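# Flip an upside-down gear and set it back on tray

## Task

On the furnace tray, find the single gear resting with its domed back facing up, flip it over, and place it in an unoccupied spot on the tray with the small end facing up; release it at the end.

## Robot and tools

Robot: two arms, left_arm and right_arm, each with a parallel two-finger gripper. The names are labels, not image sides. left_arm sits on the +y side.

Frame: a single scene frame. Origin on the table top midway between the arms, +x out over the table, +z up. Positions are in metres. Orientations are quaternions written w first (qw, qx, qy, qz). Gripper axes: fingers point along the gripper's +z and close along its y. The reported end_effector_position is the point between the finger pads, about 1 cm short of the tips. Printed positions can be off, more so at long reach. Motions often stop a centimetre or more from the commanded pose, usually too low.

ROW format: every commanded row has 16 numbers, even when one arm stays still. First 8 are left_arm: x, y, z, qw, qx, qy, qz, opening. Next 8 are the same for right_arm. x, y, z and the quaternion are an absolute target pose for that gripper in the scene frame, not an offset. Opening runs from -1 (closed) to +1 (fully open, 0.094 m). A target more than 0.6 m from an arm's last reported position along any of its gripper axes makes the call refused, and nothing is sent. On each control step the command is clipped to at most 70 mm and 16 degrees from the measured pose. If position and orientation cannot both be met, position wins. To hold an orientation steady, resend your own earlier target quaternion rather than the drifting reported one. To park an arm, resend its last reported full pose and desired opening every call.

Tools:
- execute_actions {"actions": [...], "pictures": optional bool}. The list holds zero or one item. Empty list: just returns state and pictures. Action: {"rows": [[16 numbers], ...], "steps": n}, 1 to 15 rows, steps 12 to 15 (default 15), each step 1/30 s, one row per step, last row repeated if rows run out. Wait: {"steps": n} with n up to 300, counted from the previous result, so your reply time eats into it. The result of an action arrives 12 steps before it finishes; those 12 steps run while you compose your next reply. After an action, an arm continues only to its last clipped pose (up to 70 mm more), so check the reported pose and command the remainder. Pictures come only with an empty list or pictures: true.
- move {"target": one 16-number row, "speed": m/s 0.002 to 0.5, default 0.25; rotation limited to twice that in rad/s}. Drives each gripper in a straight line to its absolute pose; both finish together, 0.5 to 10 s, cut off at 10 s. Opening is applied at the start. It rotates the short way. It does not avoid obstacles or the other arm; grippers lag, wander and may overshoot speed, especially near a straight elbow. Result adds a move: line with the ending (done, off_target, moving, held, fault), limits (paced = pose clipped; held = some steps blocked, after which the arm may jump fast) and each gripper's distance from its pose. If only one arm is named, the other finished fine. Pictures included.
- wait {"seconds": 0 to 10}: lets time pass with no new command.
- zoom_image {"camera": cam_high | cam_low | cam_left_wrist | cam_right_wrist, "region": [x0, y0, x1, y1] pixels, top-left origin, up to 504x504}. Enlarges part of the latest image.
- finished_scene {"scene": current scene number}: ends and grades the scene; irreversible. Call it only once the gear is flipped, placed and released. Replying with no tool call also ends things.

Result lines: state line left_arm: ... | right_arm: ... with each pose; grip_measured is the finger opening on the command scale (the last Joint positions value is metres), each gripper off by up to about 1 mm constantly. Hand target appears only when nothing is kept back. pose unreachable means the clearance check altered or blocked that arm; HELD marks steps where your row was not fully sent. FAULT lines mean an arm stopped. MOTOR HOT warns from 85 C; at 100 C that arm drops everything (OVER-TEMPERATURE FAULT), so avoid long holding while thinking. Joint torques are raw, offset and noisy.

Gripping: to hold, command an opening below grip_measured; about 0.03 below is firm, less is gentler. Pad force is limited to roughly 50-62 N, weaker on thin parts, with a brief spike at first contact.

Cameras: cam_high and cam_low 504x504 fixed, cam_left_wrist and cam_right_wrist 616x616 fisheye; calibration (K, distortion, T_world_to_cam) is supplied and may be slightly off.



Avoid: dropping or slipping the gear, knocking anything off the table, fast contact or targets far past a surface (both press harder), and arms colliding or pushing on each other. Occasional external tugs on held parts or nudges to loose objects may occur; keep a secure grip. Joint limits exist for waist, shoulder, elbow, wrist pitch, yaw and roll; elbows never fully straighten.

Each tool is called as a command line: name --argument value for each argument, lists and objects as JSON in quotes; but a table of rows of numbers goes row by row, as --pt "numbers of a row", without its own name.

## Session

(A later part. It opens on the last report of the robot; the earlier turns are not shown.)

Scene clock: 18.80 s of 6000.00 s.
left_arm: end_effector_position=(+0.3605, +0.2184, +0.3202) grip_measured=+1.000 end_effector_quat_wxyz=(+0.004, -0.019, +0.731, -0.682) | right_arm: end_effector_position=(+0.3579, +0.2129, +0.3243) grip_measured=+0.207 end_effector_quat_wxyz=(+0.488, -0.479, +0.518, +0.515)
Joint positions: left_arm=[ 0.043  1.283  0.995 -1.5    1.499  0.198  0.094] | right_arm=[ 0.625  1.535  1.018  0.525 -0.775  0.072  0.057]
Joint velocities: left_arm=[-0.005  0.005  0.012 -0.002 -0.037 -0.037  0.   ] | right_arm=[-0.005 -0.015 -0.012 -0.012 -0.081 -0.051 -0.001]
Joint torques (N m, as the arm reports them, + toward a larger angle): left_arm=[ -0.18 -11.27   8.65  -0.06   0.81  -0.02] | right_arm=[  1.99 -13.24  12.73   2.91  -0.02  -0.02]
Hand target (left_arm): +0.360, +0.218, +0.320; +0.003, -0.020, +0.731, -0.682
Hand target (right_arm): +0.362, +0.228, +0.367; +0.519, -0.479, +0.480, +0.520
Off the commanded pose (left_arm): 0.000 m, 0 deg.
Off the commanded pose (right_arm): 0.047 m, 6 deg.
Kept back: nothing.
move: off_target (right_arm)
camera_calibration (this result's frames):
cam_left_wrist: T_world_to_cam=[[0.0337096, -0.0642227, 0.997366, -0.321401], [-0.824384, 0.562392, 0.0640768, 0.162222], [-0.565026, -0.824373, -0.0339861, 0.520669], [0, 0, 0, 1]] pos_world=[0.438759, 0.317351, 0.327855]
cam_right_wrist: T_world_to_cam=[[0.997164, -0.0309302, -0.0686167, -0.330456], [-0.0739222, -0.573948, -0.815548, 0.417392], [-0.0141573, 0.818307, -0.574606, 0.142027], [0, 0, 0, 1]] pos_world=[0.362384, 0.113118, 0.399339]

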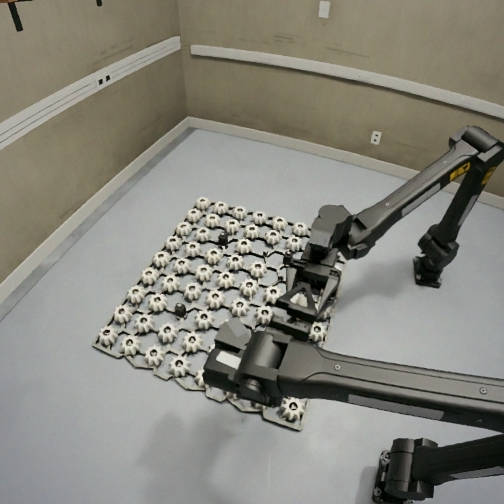

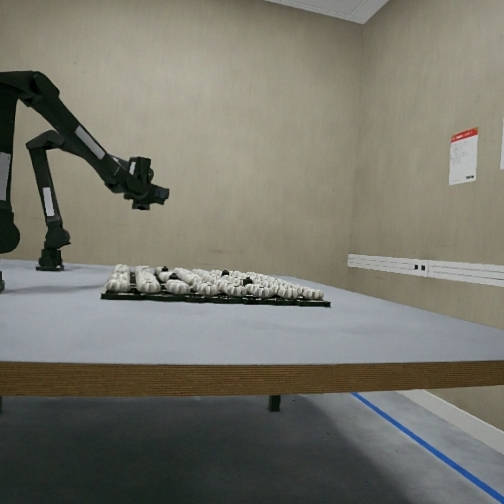

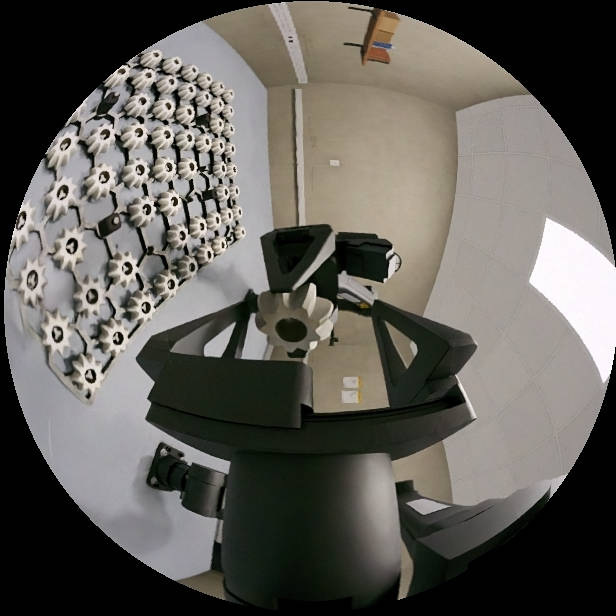

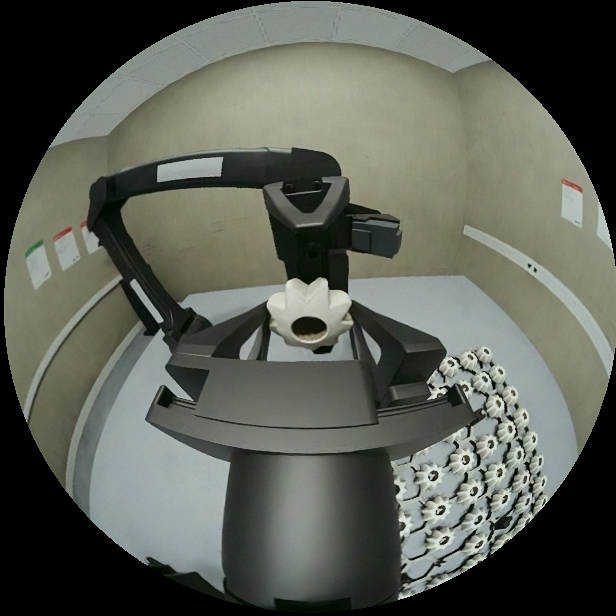

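move --target '[0.3605,0.2184,0.3202,0.003,-0.02,0.731,-0.682,1,0.368,0.238,0.378,0.52,-0.48,0.48,0.52,0.08]' --speed 0.04

Scene clock: 21.63 s of 6000.00 s.
left_arm: end_effector_position=(+0.3605, +0.2184, +0.3202) grip_measured=+1.000 end_effector_quat_wxyz=(+0.004, -0.019, +0.731, -0.682) | right_arm: end_effector_position=(+0.3630, +0.2182, +0.3429) grip_measured=+0.207 end_effector_quat_wxyz=(+0.501, -0.478, +0.506, +0.514)
Joint positions: left_arm=[ 0.043  1.283  0.995 -1.5    1.499  0.198  0.094] | right_arm=[ 0.626  1.537  1.055  0.525 -0.77   0.072  0.057]
Joint velocities: left_arm=[-0.005 -0.005 -0.022 -0.017 -0.007  0.022  0.   ] | right_arm=[ 0.005  0.005 -0.007 -0.022 -0.022  0.066 -0.001]
Joint torques (N m, as the arm reports them, + toward a larger angle): left_arm=[ -0.21 -11.24   8.64  -0.07   0.81   0.  ] | right_arm=[  1.98 -13.09  12.7    1.57   0.01  -0.07]
Hand target (left_arm): +0.360, +0.218, +0.320; +0.003, -0.020, +0.731, -0.682
Hand target (right_arm): +0.366, +0.235, +0.378; +0.520, -0.479, +0.480, +0.520
Off the commanded pose (left_arm): 0.000 m, 0 deg.
Off the commanded pose (right_arm): 0.041 m, 4 deg.
Kept back: nothing.
move: off_target (right_arm)
camera_calibration (this result's frames):
cam_left_wrist: T_world_to_cam=[[0.0337096, -0.0642227, 0.997366, -0.321401], [-0.824384, 0.562392, 0.0640768, 0.162222], [-0.565026, -0.824373, -0.0339861, 0.520669], [0, 0, 0, 1]] pos_world=[0.438759, 0.317351, 0.327855]
cam_right_wrist: T_world_to_cam=[[0.998424, -0.032922, -0.0454569, -0.342096], [-0.0560828, -0.553242, -0.831131, 0.430332], [0.0022138, 0.83237, -0.554216, 0.132442], [0, 0, 0, 1]] pos_world=[0.365398, 0.116575, 0.415513]

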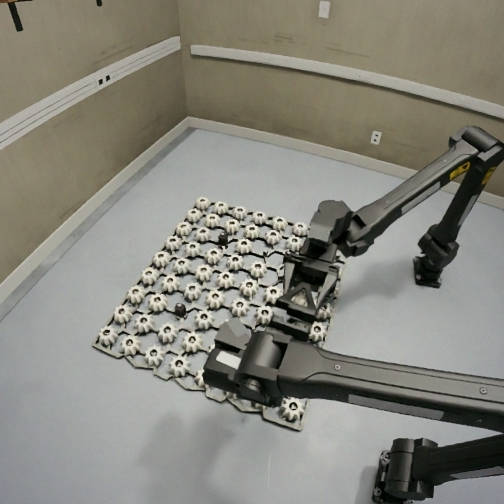

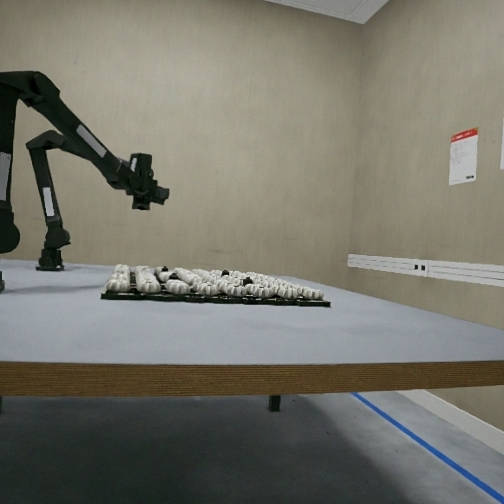

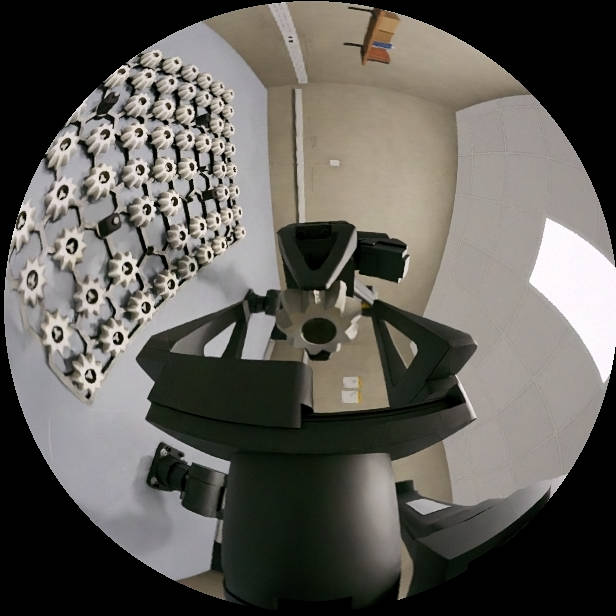

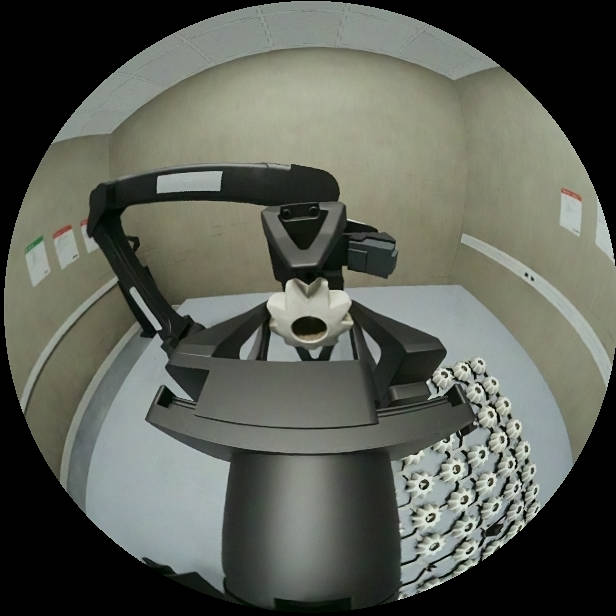

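move --target '[0.3605,0.2184,0.3202,0.003,-0.02,0.731,-0.682,0.5,0.365,0.242,0.37,0.52,-0.48,0.48,0.52,0.08]' --speed 0.04

move --target '[0.3605,0.2184,0.3202,0.003,-0.02,0.731,-0.682,0.1,0.365,0.242,0.37,0.52,-0.48,0.48,0.52,0.08]' --speed 0.04

Scene clock: 23.20 s of 6000.00 s.
left_arm: end_effector_position=(+0.3605, +0.2184, +0.3202) grip_measured=+0.501 end_effector_quat_wxyz=(+0.004, -0.019, +0.731, -0.682) | right_arm: end_effector_position=(+0.3606, +0.2245, +0.3343) grip_measured=+0.207 end_effector_quat_wxyz=(+0.495, -0.478, +0.511, +0.515)
Joint positions: left_arm=[ 0.043  1.283  0.995 -1.5    1.499  0.198  0.071] | right_arm=[ 0.638  1.551  1.055  0.525 -0.76   0.072  0.057]
Joint velocities: left_arm=[-0.015  0.015  0.002 -0.007  0.051 -0.066 -0.   ] | right_arm=[ 0.005 -0.005 -0.007 -0.017 -0.066 -0.007 -0.001]
Joint torques (N m, as the arm reports them, + toward a larger angle): left_arm=[ -0.24 -11.21   8.67  -0.09   0.81  -0.01] | right_arm=[  2.16 -13.93  12.19   2.42   0.    -0.08]
Hand target (left_arm): +0.360, +0.218, +0.320; +0.003, -0.020, +0.731, -0.682
Hand target (right_arm): +0.363, +0.239, +0.370; +0.520, -0.479, +0.480, +0.520
Off the commanded pose (left_arm): 0.000 m, 0 deg.
Off the commanded pose (right_arm): 0.040 m, 5 deg.
Kept back: nothing.
move: off_target (right_arm)
camera_calibration (this result's frames):
cam_left_wrist: T_world_to_cam=[[0.0337096, -0.0642227, 0.997366, -0.321401], [-0.824384, 0.562392, 0.0640768, 0.162222], [-0.565026, -0.824373, -0.0339861, 0.520669], [0, 0, 0, 1]] pos_world=[0.438759, 0.317351, 0.327855]
cam_right_wrist: T_world_to_cam=[[0.99797, -0.0311394, -0.0555588, -0.336749], [-0.0634504, -0.561709, -0.824898, 0.429012], [-0.00552103, 0.826749, -0.562544, 0.12935], [0, 0, 0, 1]] pos_world=[0.364, 0.123553, 0.407947]

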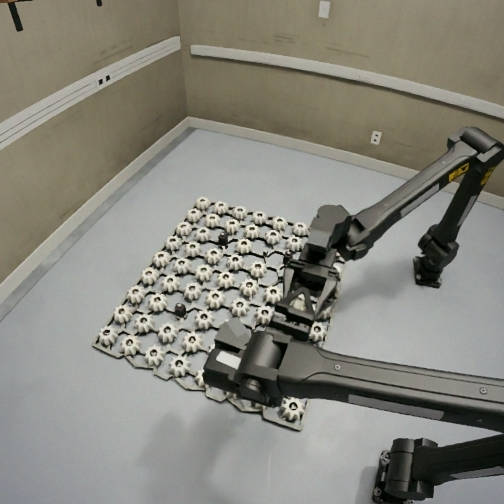

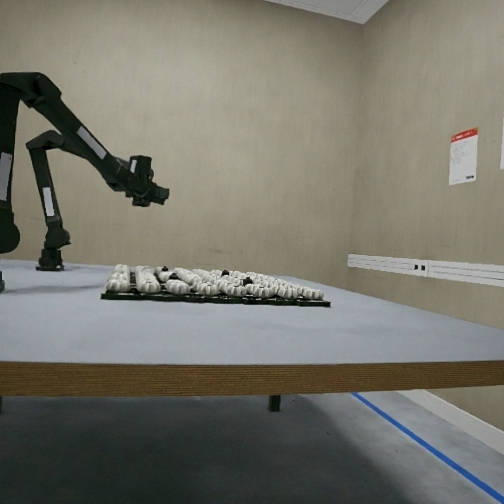

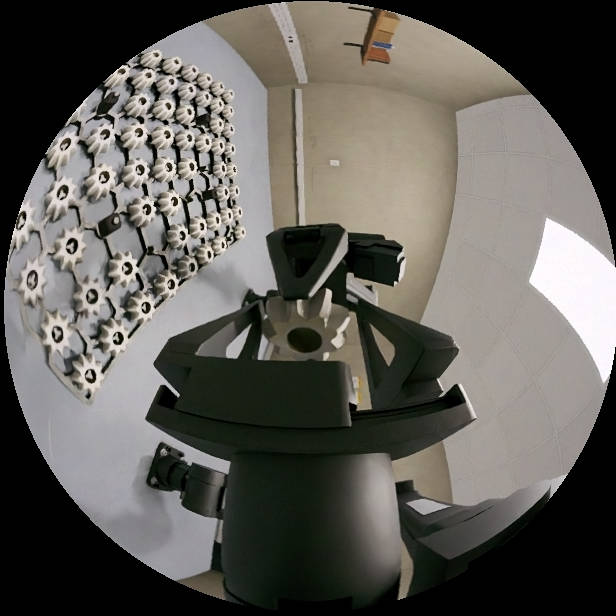

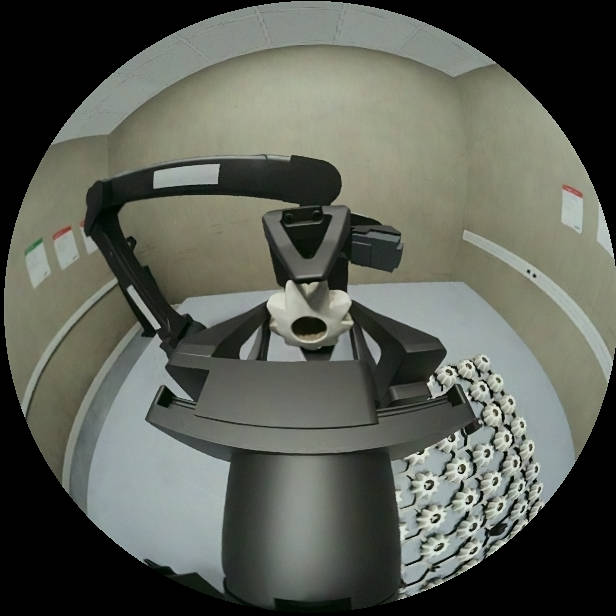

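Scene clock: 24.43 s of 6000.00 s.
left_arm: end_effector_position=(+0.3599, +0.2185, +0.3182) grip_measured=+0.191 end_effector_quat_wxyz=(+0.003, -0.018, +0.734, -0.678) | right_arm: end_effector_position=(+0.3605, +0.2247, +0.3351) grip_measured=+0.207 end_effector_quat_wxyz=(+0.495, -0.479, +0.510, +0.515)
Joint positions: left_arm=[ 0.043  1.283  0.994 -1.5    1.489  0.198  0.056] | right_arm=[ 0.638  1.551  1.057  0.525 -0.762  0.072  0.057]
Joint velocities: left_arm=[ 0.015 -0.024  0.002  0.007 -0.051  0.066  0.002] | right_arm=[-0.005  0.005 -0.007  0.007  0.007 -0.037 -0.   ]
Joint torques (N m, as the arm reports them, + toward a larger angle): left_arm=[ -0.29 -11.38   8.75  -0.12   1.24  -0.01] | right_arm=[  2.25 -13.96  12.01   2.37   0.08  -0.08]
Hand target (left_arm): +0.360, +0.218, +0.320; +0.003, -0.020, +0.731, -0.682
Hand target (right_arm): +0.363, +0.239, +0.370; +0.520, -0.479, +0.480, +0.520
Off the commanded pose (left_arm): 0.002 m, 1 deg.
Off the commanded pose (right_arm): 0.039 m, 4 deg.
Kept back: nothing.
move: off_target (right_arm)
camera_calibration (this result's frames):
cam_left_wrist: T_world_to_cam=[[0.0347714, -0.0738988, 0.996659, -0.317366], [-0.823077, 0.563537, 0.0704998, 0.159041], [-0.566864, -0.822779, -0.0412295, 0.522965], [0, 0, 0, 1]] pos_world=[0.438389, 0.317206, 0.326655]
cam_right_wrist: T_world_to_cam=[[0.998088, -0.0291787, -0.0544852, -0.337401], [-0.0614663, -0.56096, -0.825558, 0.429118], [-0.00647529, 0.827328, -0.561681, 0.129567], [0, 0, 0, 1]] pos_world=[0.363971, 0.123679, 0.408654]

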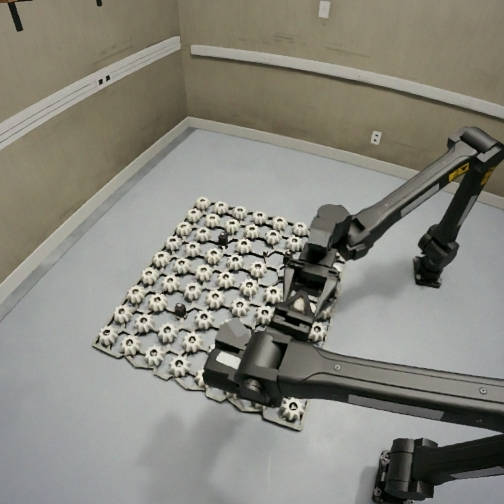

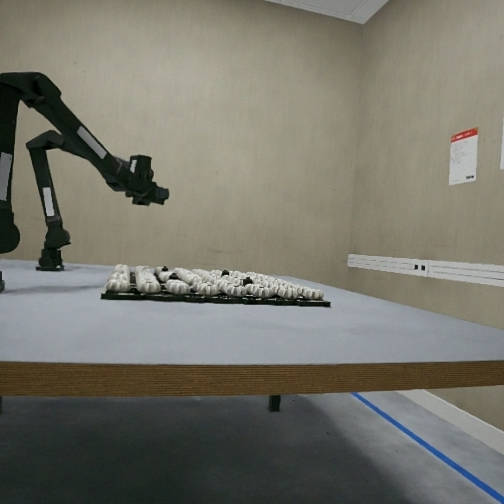

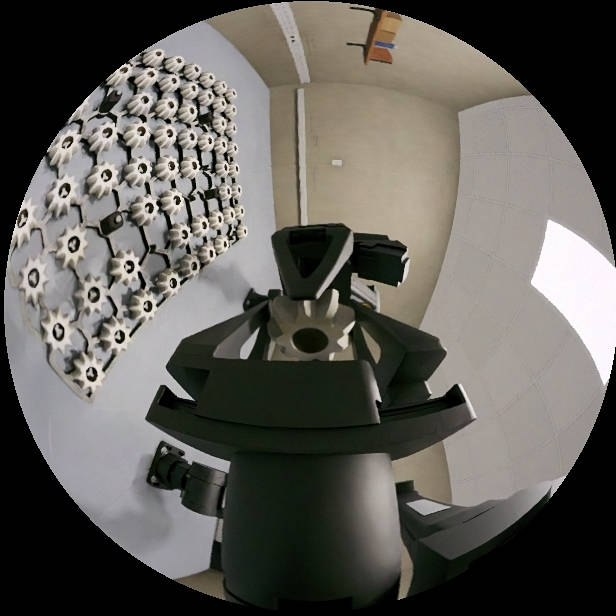

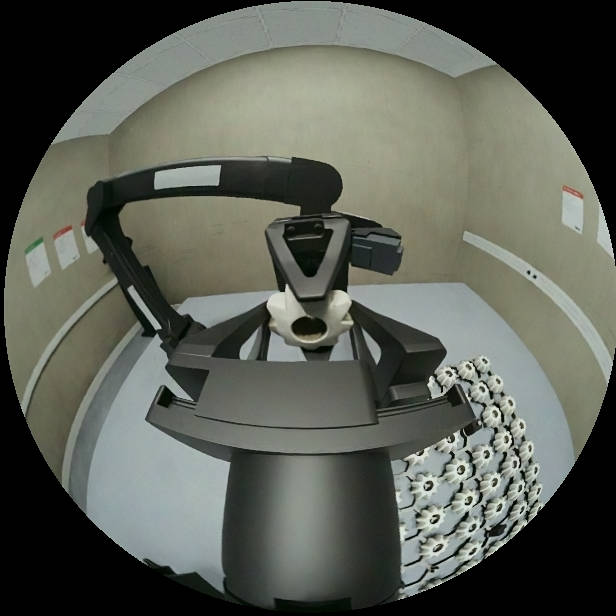

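move --target '[0.3605,0.2184,0.3202,0.003,-0.02,0.731,-0.682,0.1,0.365,0.242,0.37,0.52,-0.48,0.48,0.52,1]'

move --target '[0.3605,0.2184,0.3202,0.003,-0.02,0.731,-0.682,0.1,0.36,-0.1,0.35,0.5,-0.5,0.5,0.5,1]' --speed 0.2

move --target '[0.38,0.085,0.1,0,0.383,0.924,0,0.1,0.36,-0.1,0.35,0.5,-0.5,0.5,0.5,1]'

Scene clock: 25.87 s of 6000.00 s.
left_arm: end_effector_position=(+0.3598, +0.2187, +0.3172) grip_measured=+0.191 end_effector_quat_wxyz=(+0.002, -0.018, +0.736, -0.676) | right_arm: end_effector_position=(+0.3628, +0.2266, +0.3437) grip_measured=+1.000 end_effector_quat_wxyz=(+0.502, -0.478, +0.505, +0.515)
Joint positions: left_arm=[ 0.043  1.283  0.994 -1.5    1.483  0.198  0.056] | right_arm=[ 0.638  1.551  1.073  0.525 -0.76   0.072  0.094]
Joint velocities: left_arm=[ 0.015 -0.015 -0.022 -0.002  0.022  0.037 -0.   ] | right_arm=[-0.015 -0.015  0.012 -0.012  0.081  0.037  0.   ]
Joint torques (N m, as the arm reports them, + toward a larger angle): left_arm=[ -0.18 -11.39   8.73  -0.11   1.46   0.01] | right_arm=[  2.37 -13.73  11.25   2.32   0.02  -0.09]
Hand target (left_arm): +0.361, +0.219, +0.320; +0.003, -0.020, +0.731, -0.682
Hand target (right_arm): +0.364, +0.240, +0.370; +0.520, -0.479, +0.480, +0.520
Off the commanded pose (left_arm): 0.003 m, 1 deg.
Off the commanded pose (right_arm): 0.031 m, 4 deg.
Kept back: nothing.
move: off_target (right_arm)
camera_calibration (this result's frames):
cam_left_wrist: T_world_to_cam=[[0.0349667, -0.0794885, 0.996222, -0.315102], [-0.822573, 0.563843, 0.0738607, 0.157552], [-0.567584, -0.822048, -0.0456694, 0.524509], [0, 0, 0, 1]] pos_world=[0.438319, 0.317291, 0.326228]
cam_right_wrist: T_world_to_cam=[[0.998566, -0.0308968, -0.0437085, -0.342669], [-0.0535013, -0.551282, -0.832602, 0.434793], [0.00162905, 0.833747, -0.552145, 0.125122], [0, 0, 0, 1]] pos_world=[0.365236, 0.124786, 0.416117]

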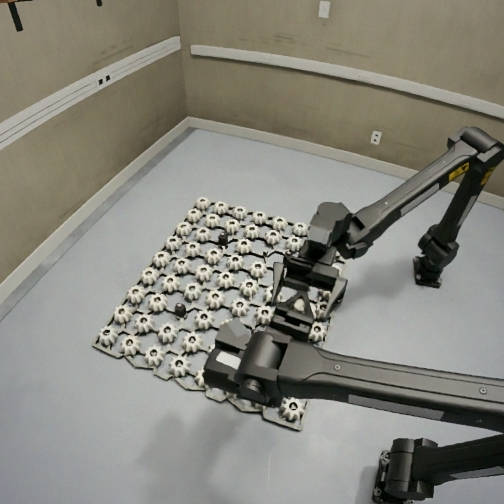

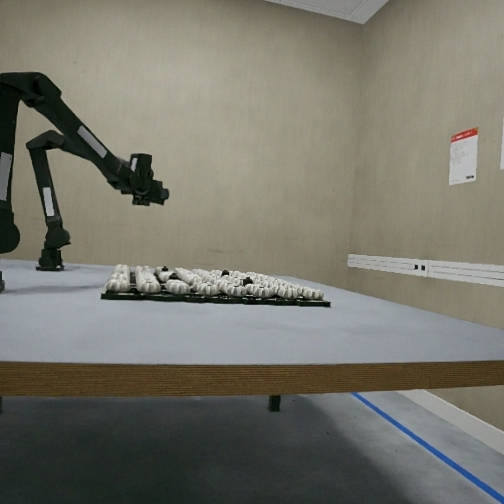

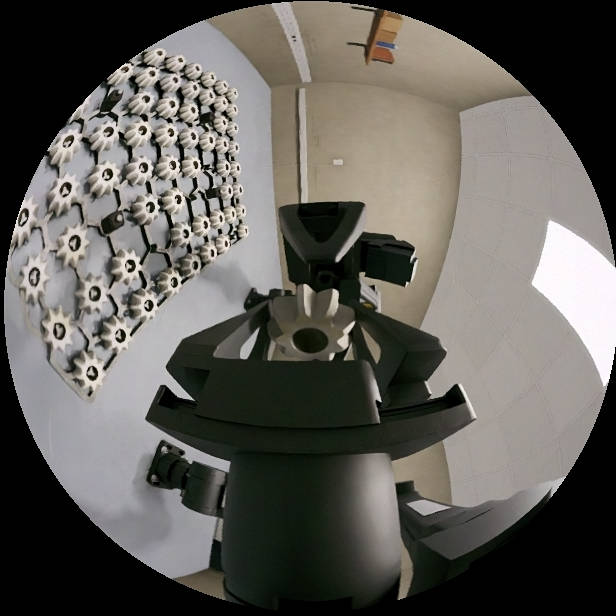

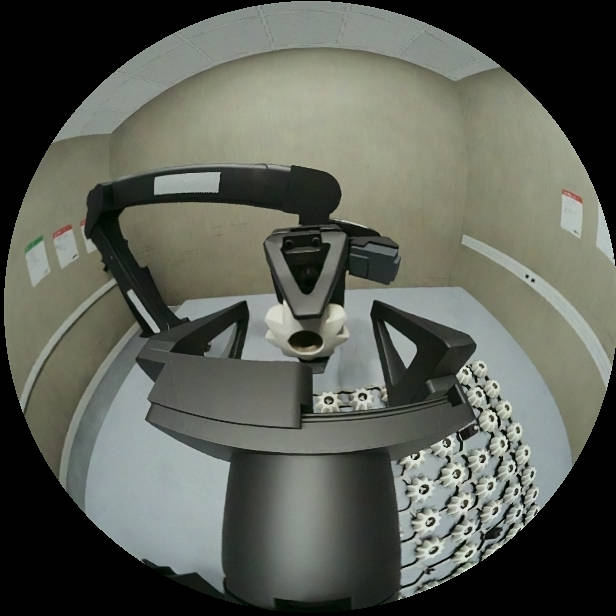

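Scene clock: 27.90 s of 6000.00 s.
left_arm: end_effector_position=(+0.3598, +0.2187, +0.3172) grip_measured=+0.191 end_effector_quat_wxyz=(+0.002, -0.018, +0.736, -0.676) | right_arm: end_effector_position=(+0.3625, -0.0976, +0.3476) grip_measured=+1.000 end_effector_quat_wxyz=(+0.498, -0.499, +0.501, +0.501)
Joint positions: left_arm=[ 0.043  1.283  0.994 -1.5    1.483  0.198  0.056] | right_arm=[-0.073  1.143  0.728  0.397 -1.486 -0.013  0.094]
Joint velocities: left_arm=[-0.015 -0.005 -0.012 -0.017 -0.037  0.022  0.   ] | right_arm=[-0.015 -0.015  0.017 -0.066  0.037 -0.139  0.   ]
Joint torques (N m, as the arm reports them, + toward a larger angle): left_arm=[ -0.3  -11.17   8.75  -0.11   1.47   0.01] | right_arm=[ 0.53 -8.99  6.79  0.49 -0.31 -0.21]
Hand target (left_arm): +0.361, +0.218, +0.320; +0.003, -0.020, +0.731, -0.682
Hand target (right_arm): +0.358, -0.100, +0.348; +0.500, -0.501, +0.500, +0.499
Off the commanded pose (left_arm): 0.003 m, 1 deg.
Off the commanded pose (right_arm): 0.004 m, 0 deg.
Kept back: nothing.
move: done
camera_calibration (this result's frames):
cam_left_wrist: T_world_to_cam=[[0.0349667, -0.0794885, 0.996222, -0.315102], [-0.822573, 0.563843, 0.0738607, 0.157552], [-0.567584, -0.822048, -0.0456694, 0.524509], [0, 0, 0, 1]] pos_world=[0.438319, 0.317291, 0.326228]
cam_right_wrist: T_world_to_cam=[[0.999819, -0.0172724, -0.00800065, -0.363746], [-0.0165479, -0.580935, -0.813782, 0.236405], [0.00940813, 0.813767, -0.581115, 0.402899], [0, 0, 0, 1]] pos_world=[0.363801, -0.196813, 0.423602]

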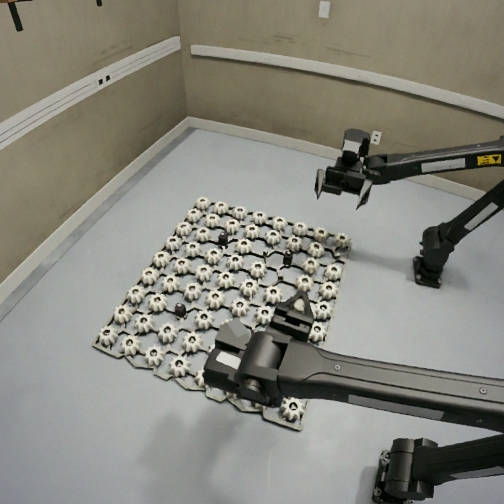

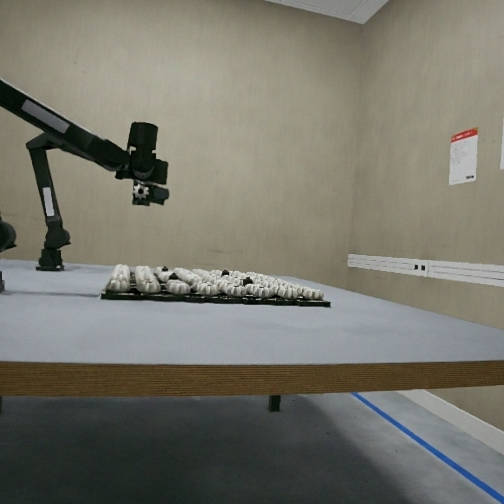

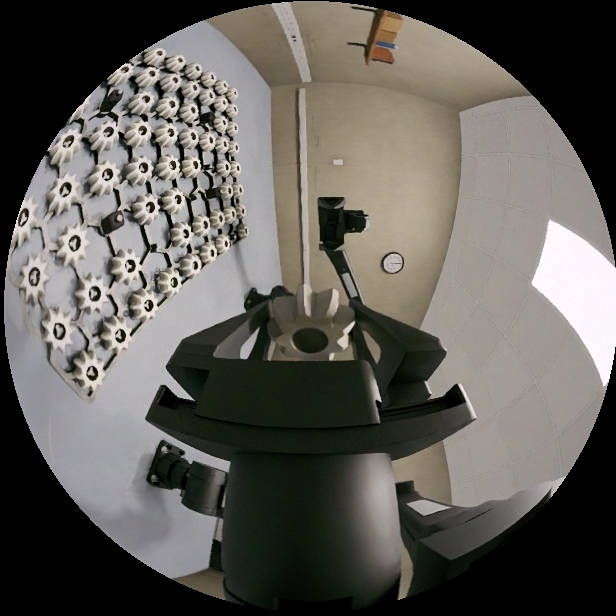

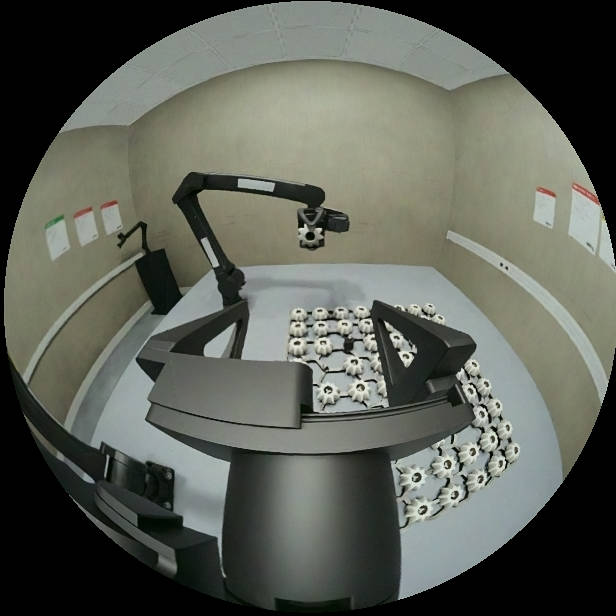

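Scene clock: 31.60 s of 6000.00 s.
left_arm: end_effector_position=(+0.3467, +0.1142, +0.0793) grip_measured=+0.190 end_effector_quat_wxyz=(-0.040, +0.388, +0.920, +0.025) | right_arm: end_effector_position=(+0.3623, -0.0976, +0.3475) grip_measured=+1.000 end_effector_quat_wxyz=(+0.498, -0.500, +0.501, +0.502)
Joint positions: left_arm=[-0.695  1.6    1.1   -1.163 -0.025  0.106  0.056] | right_arm=[-0.073  1.143  0.728  0.396 -1.488 -0.013  0.094]
Joint velocities: left_arm=[-0.015  0.005  0.007  0.012 -0.051  0.007 -0.   ] | right_arm=[-0.015  0.005 -0.007  0.017  0.051 -0.022  0.   ]
Joint torques (N m, as the arm reports them, + toward a larger angle): left_arm=[ -0.39 -15.5   13.46   0.59  -0.22  -0.15] | right_arm=[ 0.3  -8.41  7.19  1.21 -0.32 -0.05]
Hand target (left_arm): +0.373, +0.093, +0.098; -0.003, +0.384, +0.923, +0.017
Hand target (right_arm): +0.360, -0.100, +0.350; +0.500, -0.500, +0.500, +0.500
Off the commanded pose (left_arm): 0.049 m, 5 deg.
Off the commanded pose (right_arm): 0.004 m, 0 deg.
Kept back: nothing.
move: off_target (left_arm)
camera_calibration (this result's frames):
cam_left_wrist: T_world_to_cam=[[-0.708251, -0.705869, -0.0113955, 0.323139], [-0.533276, 0.524359, 0.663825, 0.080711], [-0.462598, 0.476232, -0.747801, 0.291312], [0, 0, 0, 1]] pos_world=[0.406665, 0.0470404, 0.167948]
cam_right_wrist: T_world_to_cam=[[0.999835, -0.0161282, -0.00838034, -0.36331], [-0.0161925, -0.580989, -0.81375, 0.236204], [0.00825541, 0.813752, -0.581154, 0.403294], [0, 0, 0, 1]] pos_world=[0.363746, -0.196808, 0.423542]

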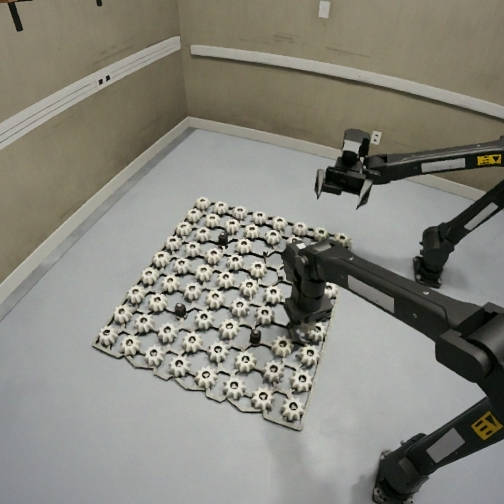

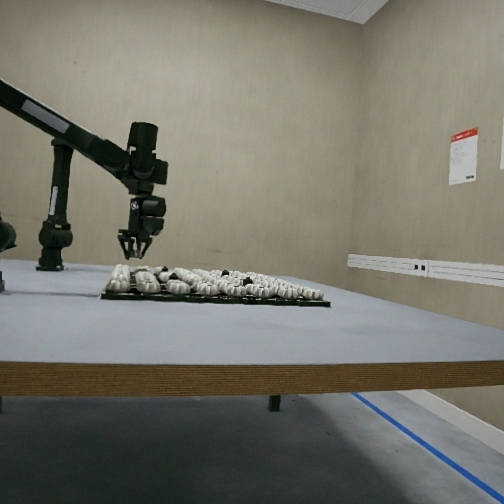

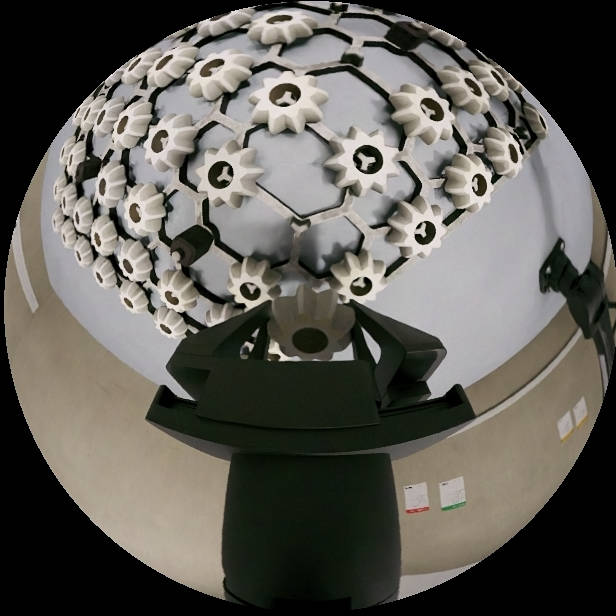

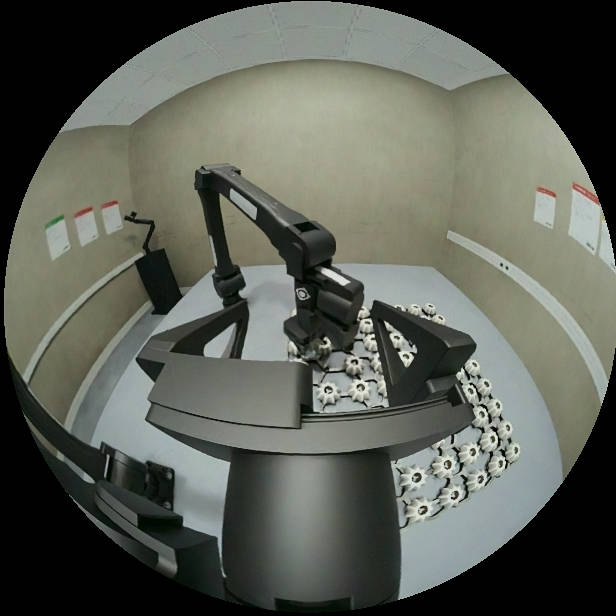

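move --target '[0.4,0.075,0.09,0,0.383,0.924,0,0.1,0.36,-0.1,0.35,0.5,-0.5,0.5,0.5,1]' --speed 0.08

move --target '[0.387,0.084,0.032,0,0.383,0.924,0,0.1,0.36,-0.1,0.35,0.5,-0.5,0.5,0.5,1]' --speed 0.05

Scene clock: 33.43 s of 6000.00 s.
left_arm: end_effector_position=(+0.3741, +0.0933, +0.0760) grip_measured=+0.190 end_effector_quat_wxyz=(-0.028, +0.383, +0.923, +0.010) | right_arm: end_effector_position=(+0.3623, -0.0976, +0.3475) grip_measured=+1.000 end_effector_quat_wxyz=(+0.498, -0.500, +0.501, +0.502)
Joint positions: left_arm=[-0.684  1.667  1.177 -1.142 -0.004  0.105  0.056] | right_arm=[-0.073  1.143  0.728  0.396 -1.488 -0.013  0.094]
Joint velocities: left_arm=[ 0.005  0.015 -0.002  0.017  0.022 -0.037 -0.001] | right_arm=[-0.005 -0.015  0.022  0.017 -0.007  0.022  0.   ]
Joint torques (N m, as the arm reports them, + toward a larger angle): left_arm=[  0.29 -16.3   13.06   0.71   0.21   0.02] | right_arm=[ 0.52 -8.09  7.11  1.24 -0.33 -0.1 ]
Hand target (left_arm): +0.400, +0.077, +0.089; +0.000, +0.383, +0.924, -0.000
Hand target (right_arm): +0.360, -0.100, +0.350; +0.500, -0.500, +0.500, +0.500
Off the commanded pose (left_arm): 0.035 m, 3 deg.
Off the commanded pose (right_arm): 0.004 m, 0 deg.
Kept back: nothing.
move: off_target (left_arm)
camera_calibration (this result's frames):
cam_left_wrist: T_world_to_cam=[[-0.698958, -0.715133, 0.00644687, 0.323768], [-0.547373, 0.54075, 0.638727, 0.114126], [-0.460261, 0.442915, -0.769406, 0.315365], [0, 0, 0, 1]] pos_world=[0.43392, 0.0301436, 0.167661]
cam_right_wrist: T_world_to_cam=[[0.999835, -0.0161282, -0.00838034, -0.36331], [-0.0161925, -0.580989, -0.81375, 0.236204], [0.00825541, 0.813752, -0.581154, 0.403294], [0, 0, 0, 1]] pos_world=[0.363746, -0.196808, 0.423542]

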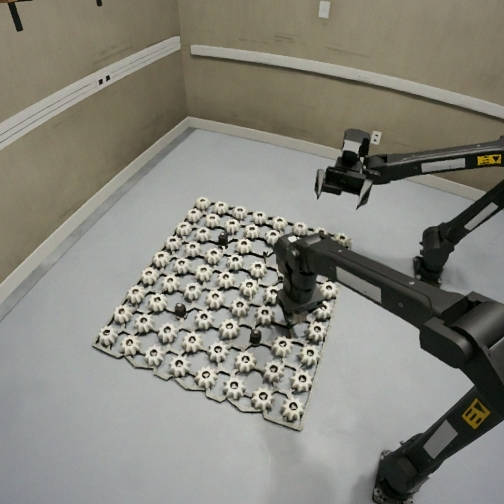

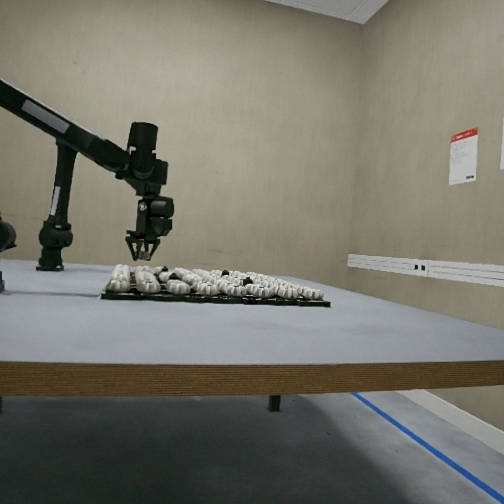

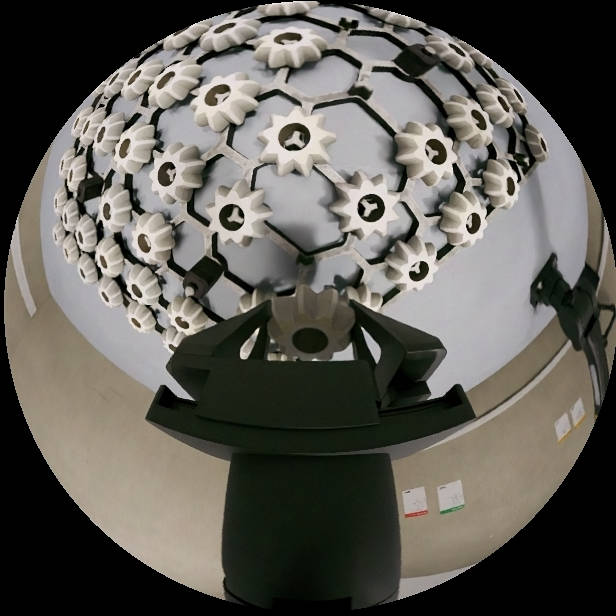

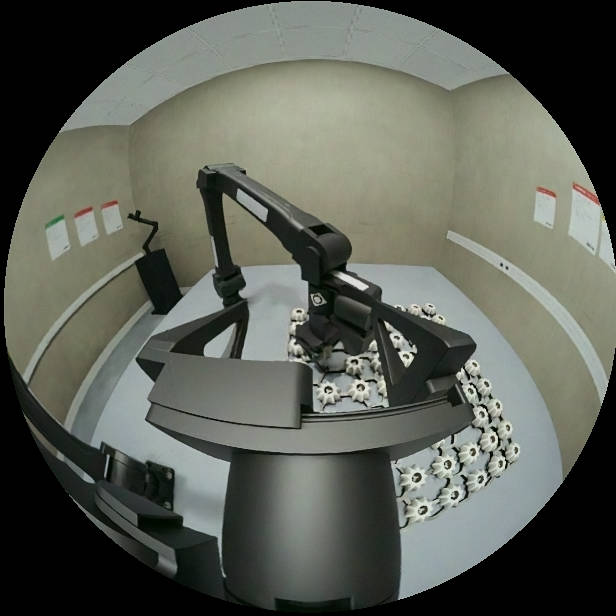

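Scene clock: 34.70 s of 6000.00 s.
left_arm: end_effector_position=(+0.3841, +0.0852, +0.0403) grip_measured=+0.190 end_effector_quat_wxyz=(+0.000, +0.383, +0.924, +0.002) | right_arm: end_effector_position=(+0.3623, -0.0976, +0.3475) grip_measured=+1.000 end_effector_quat_wxyz=(+0.498, -0.500, +0.501, +0.502)
Joint positions: left_arm=[-0.684  1.711  1.129 -0.99  -0.004  0.105  0.056] | right_arm=[-0.073  1.143  0.728  0.396 -1.488 -0.013  0.094]
Joint velocities: left_arm=[-0.005  0.005 -0.012 -0.012  0.007 -0.037  0.001] | right_arm=[-0.005  0.005 -0.002  0.002  0.037 -0.051  0.   ]
Joint torques (N m, as the arm reports them, + toward a larger angle): left_arm=[  0.14 -16.7    7.48   0.98   0.18  -0.02] | right_arm=[ 0.24 -8.37  7.1   1.3  -0.29 -0.05]
Hand target (left_arm): +0.386, +0.085, +0.032; +0.000, +0.383, +0.924, -0.000
Hand target (right_arm): +0.360, -0.100, +0.350; +0.500, -0.500, +0.500, +0.500
Off the commanded pose (left_arm): 0.009 m, 0 deg.
Off the commanded pose (right_arm): 0.004 m, 0 deg.
Kept back: nothing.
move: done
camera_calibration (this result's frames):
cam_left_wrist: T_world_to_cam=[[-0.699128, -0.714996, 0.000838339, 0.325481], [-0.576026, 0.563936, 0.591752, 0.157703], [-0.423573, 0.413228, -0.80612, 0.286014], [0, 0, 0, 1]] pos_world=[0.439542, 0.0255943, 0.136967]
cam_right_wrist: T_world_to_cam=[[0.999835, -0.0161282, -0.00838034, -0.36331], [-0.0161925, -0.580989, -0.81375, 0.236204], [0.00825541, 0.813752, -0.581154, 0.403294], [0, 0, 0, 1]] pos_world=[0.363746, -0.196808, 0.423542]

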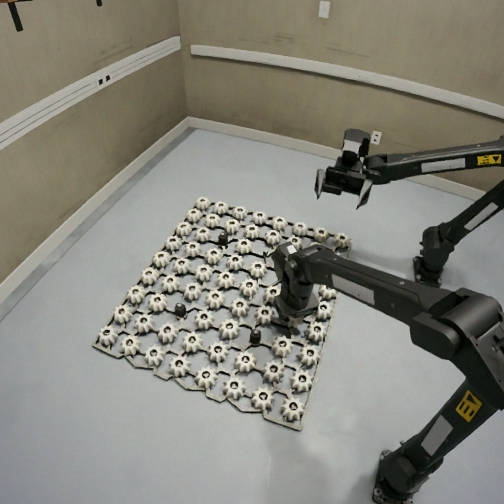

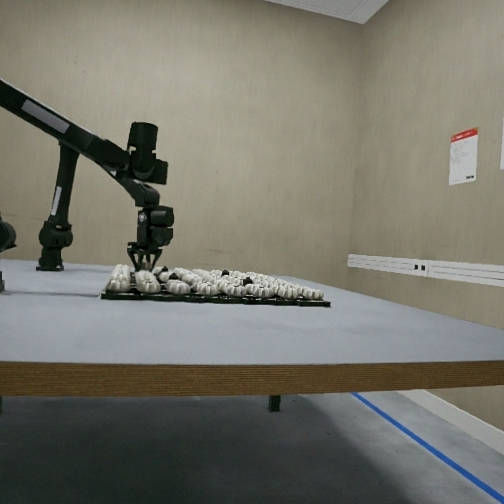

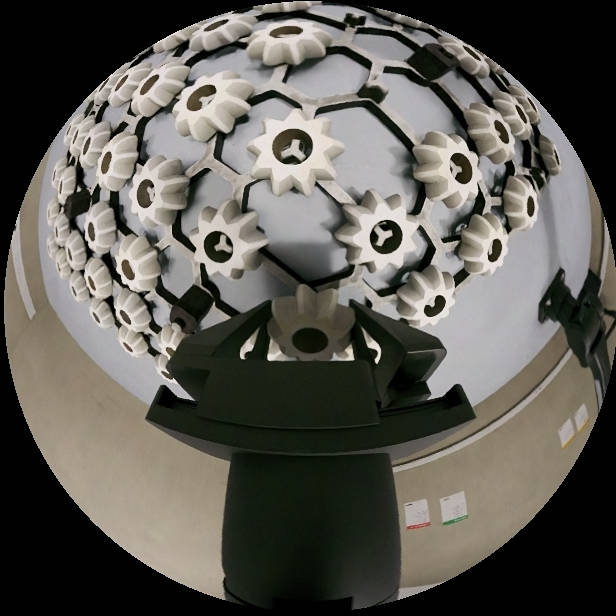

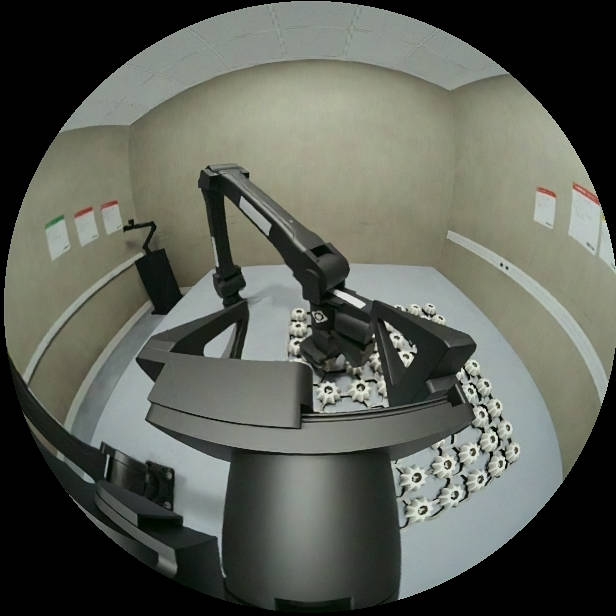

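move --target '[0.389,0.086,0.004,0,0.383,0.924,0,0.1,0.36,-0.1,0.35,0.5,-0.5,0.5,0.5,1]' --speed 0.03

Scene clock: 36.40 s of 6000.00 s.
left_arm: end_effector_position=(+0.3866, +0.0861, +0.0167) grip_measured=+0.190 end_effector_quat_wxyz=(+0.002, +0.380, +0.925, +0.001) | right_arm: end_effector_position=(+0.3622, -0.0976, +0.3475) grip_measured=+1.000 end_effector_quat_wxyz=(+0.497, -0.500, +0.501, +0.502)
Joint positions: left_arm=[-0.679  1.748  1.106 -0.926 -0.003  0.106  0.056] | right_arm=[-0.073  1.143  0.728  0.396 -1.488 -0.013  0.094]
Joint velocities: left_arm=[-0.005 -0.005  0.002 -0.007 -0.022  0.007 -0.001] | right_arm=[-0.005 -0.005 -0.022 -0.007  0.051  0.037  0.   ]
Joint torques (N m, as the arm reports them, + toward a larger angle): left_arm=[  0.27 -16.59   7.08   1.18   0.14   0.03] | right_arm=[ 0.29 -8.08  7.16  1.23 -0.32 -0.06]
Hand target (left_arm): +0.388, +0.087, +0.004; -0.000, +0.383, +0.924, -0.000
Hand target (right_arm): +0.360, -0.100, +0.350; +0.500, -0.500, +0.500, +0.500
Off the commanded pose (left_arm): 0.013 m, 0 deg.
Off the commanded pose (right_arm): 0.004 m, 0 deg.
Kept back: nothing.
move: off_target (left_arm)
camera_calibration (this result's frames):
cam_left_wrist: T_world_to_cam=[[-0.695577, -0.718451, 0.0012393, 0.326879], [-0.58029, 0.562831, 0.588629, 0.174452], [-0.423599, 0.408718, -0.808402, 0.268106], [0, 0, 0, 1]] pos_world=[0.442172, 0.0270797, 0.113645]
cam_right_wrist: T_world_to_cam=[[0.999841, -0.0157467, -0.00838106, -0.36321], [-0.0159714, -0.580989, -0.813755, 0.236125], [0.00794468, 0.813759, -0.581148, 0.403406], [0, 0, 0, 1]] pos_world=[0.363718, -0.196809, 0.423543]

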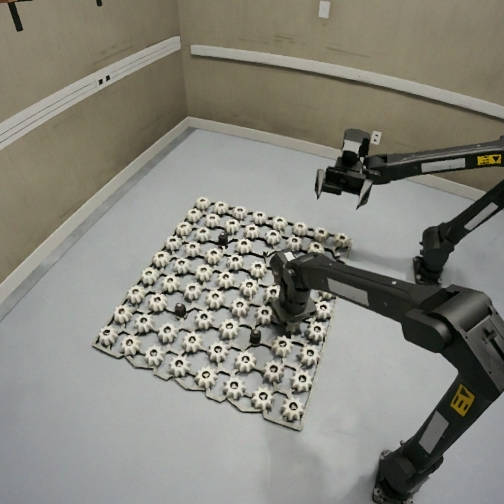

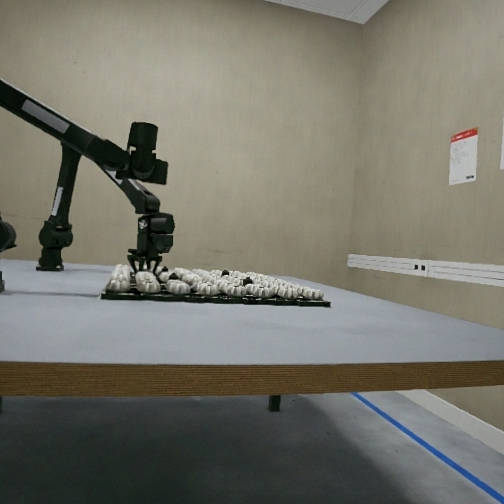

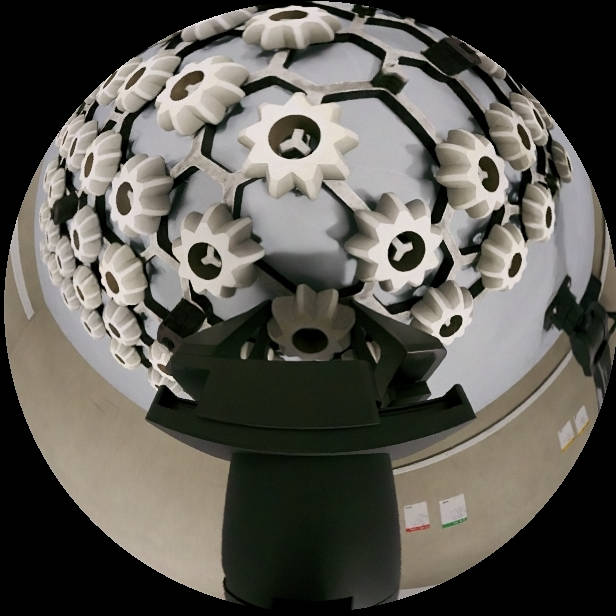

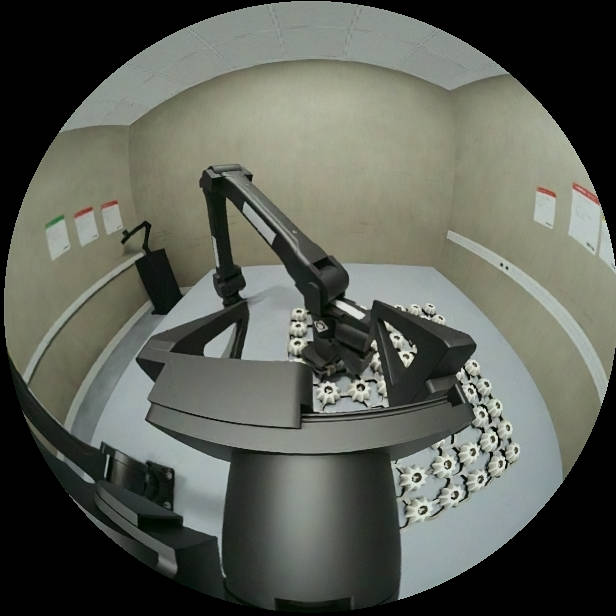

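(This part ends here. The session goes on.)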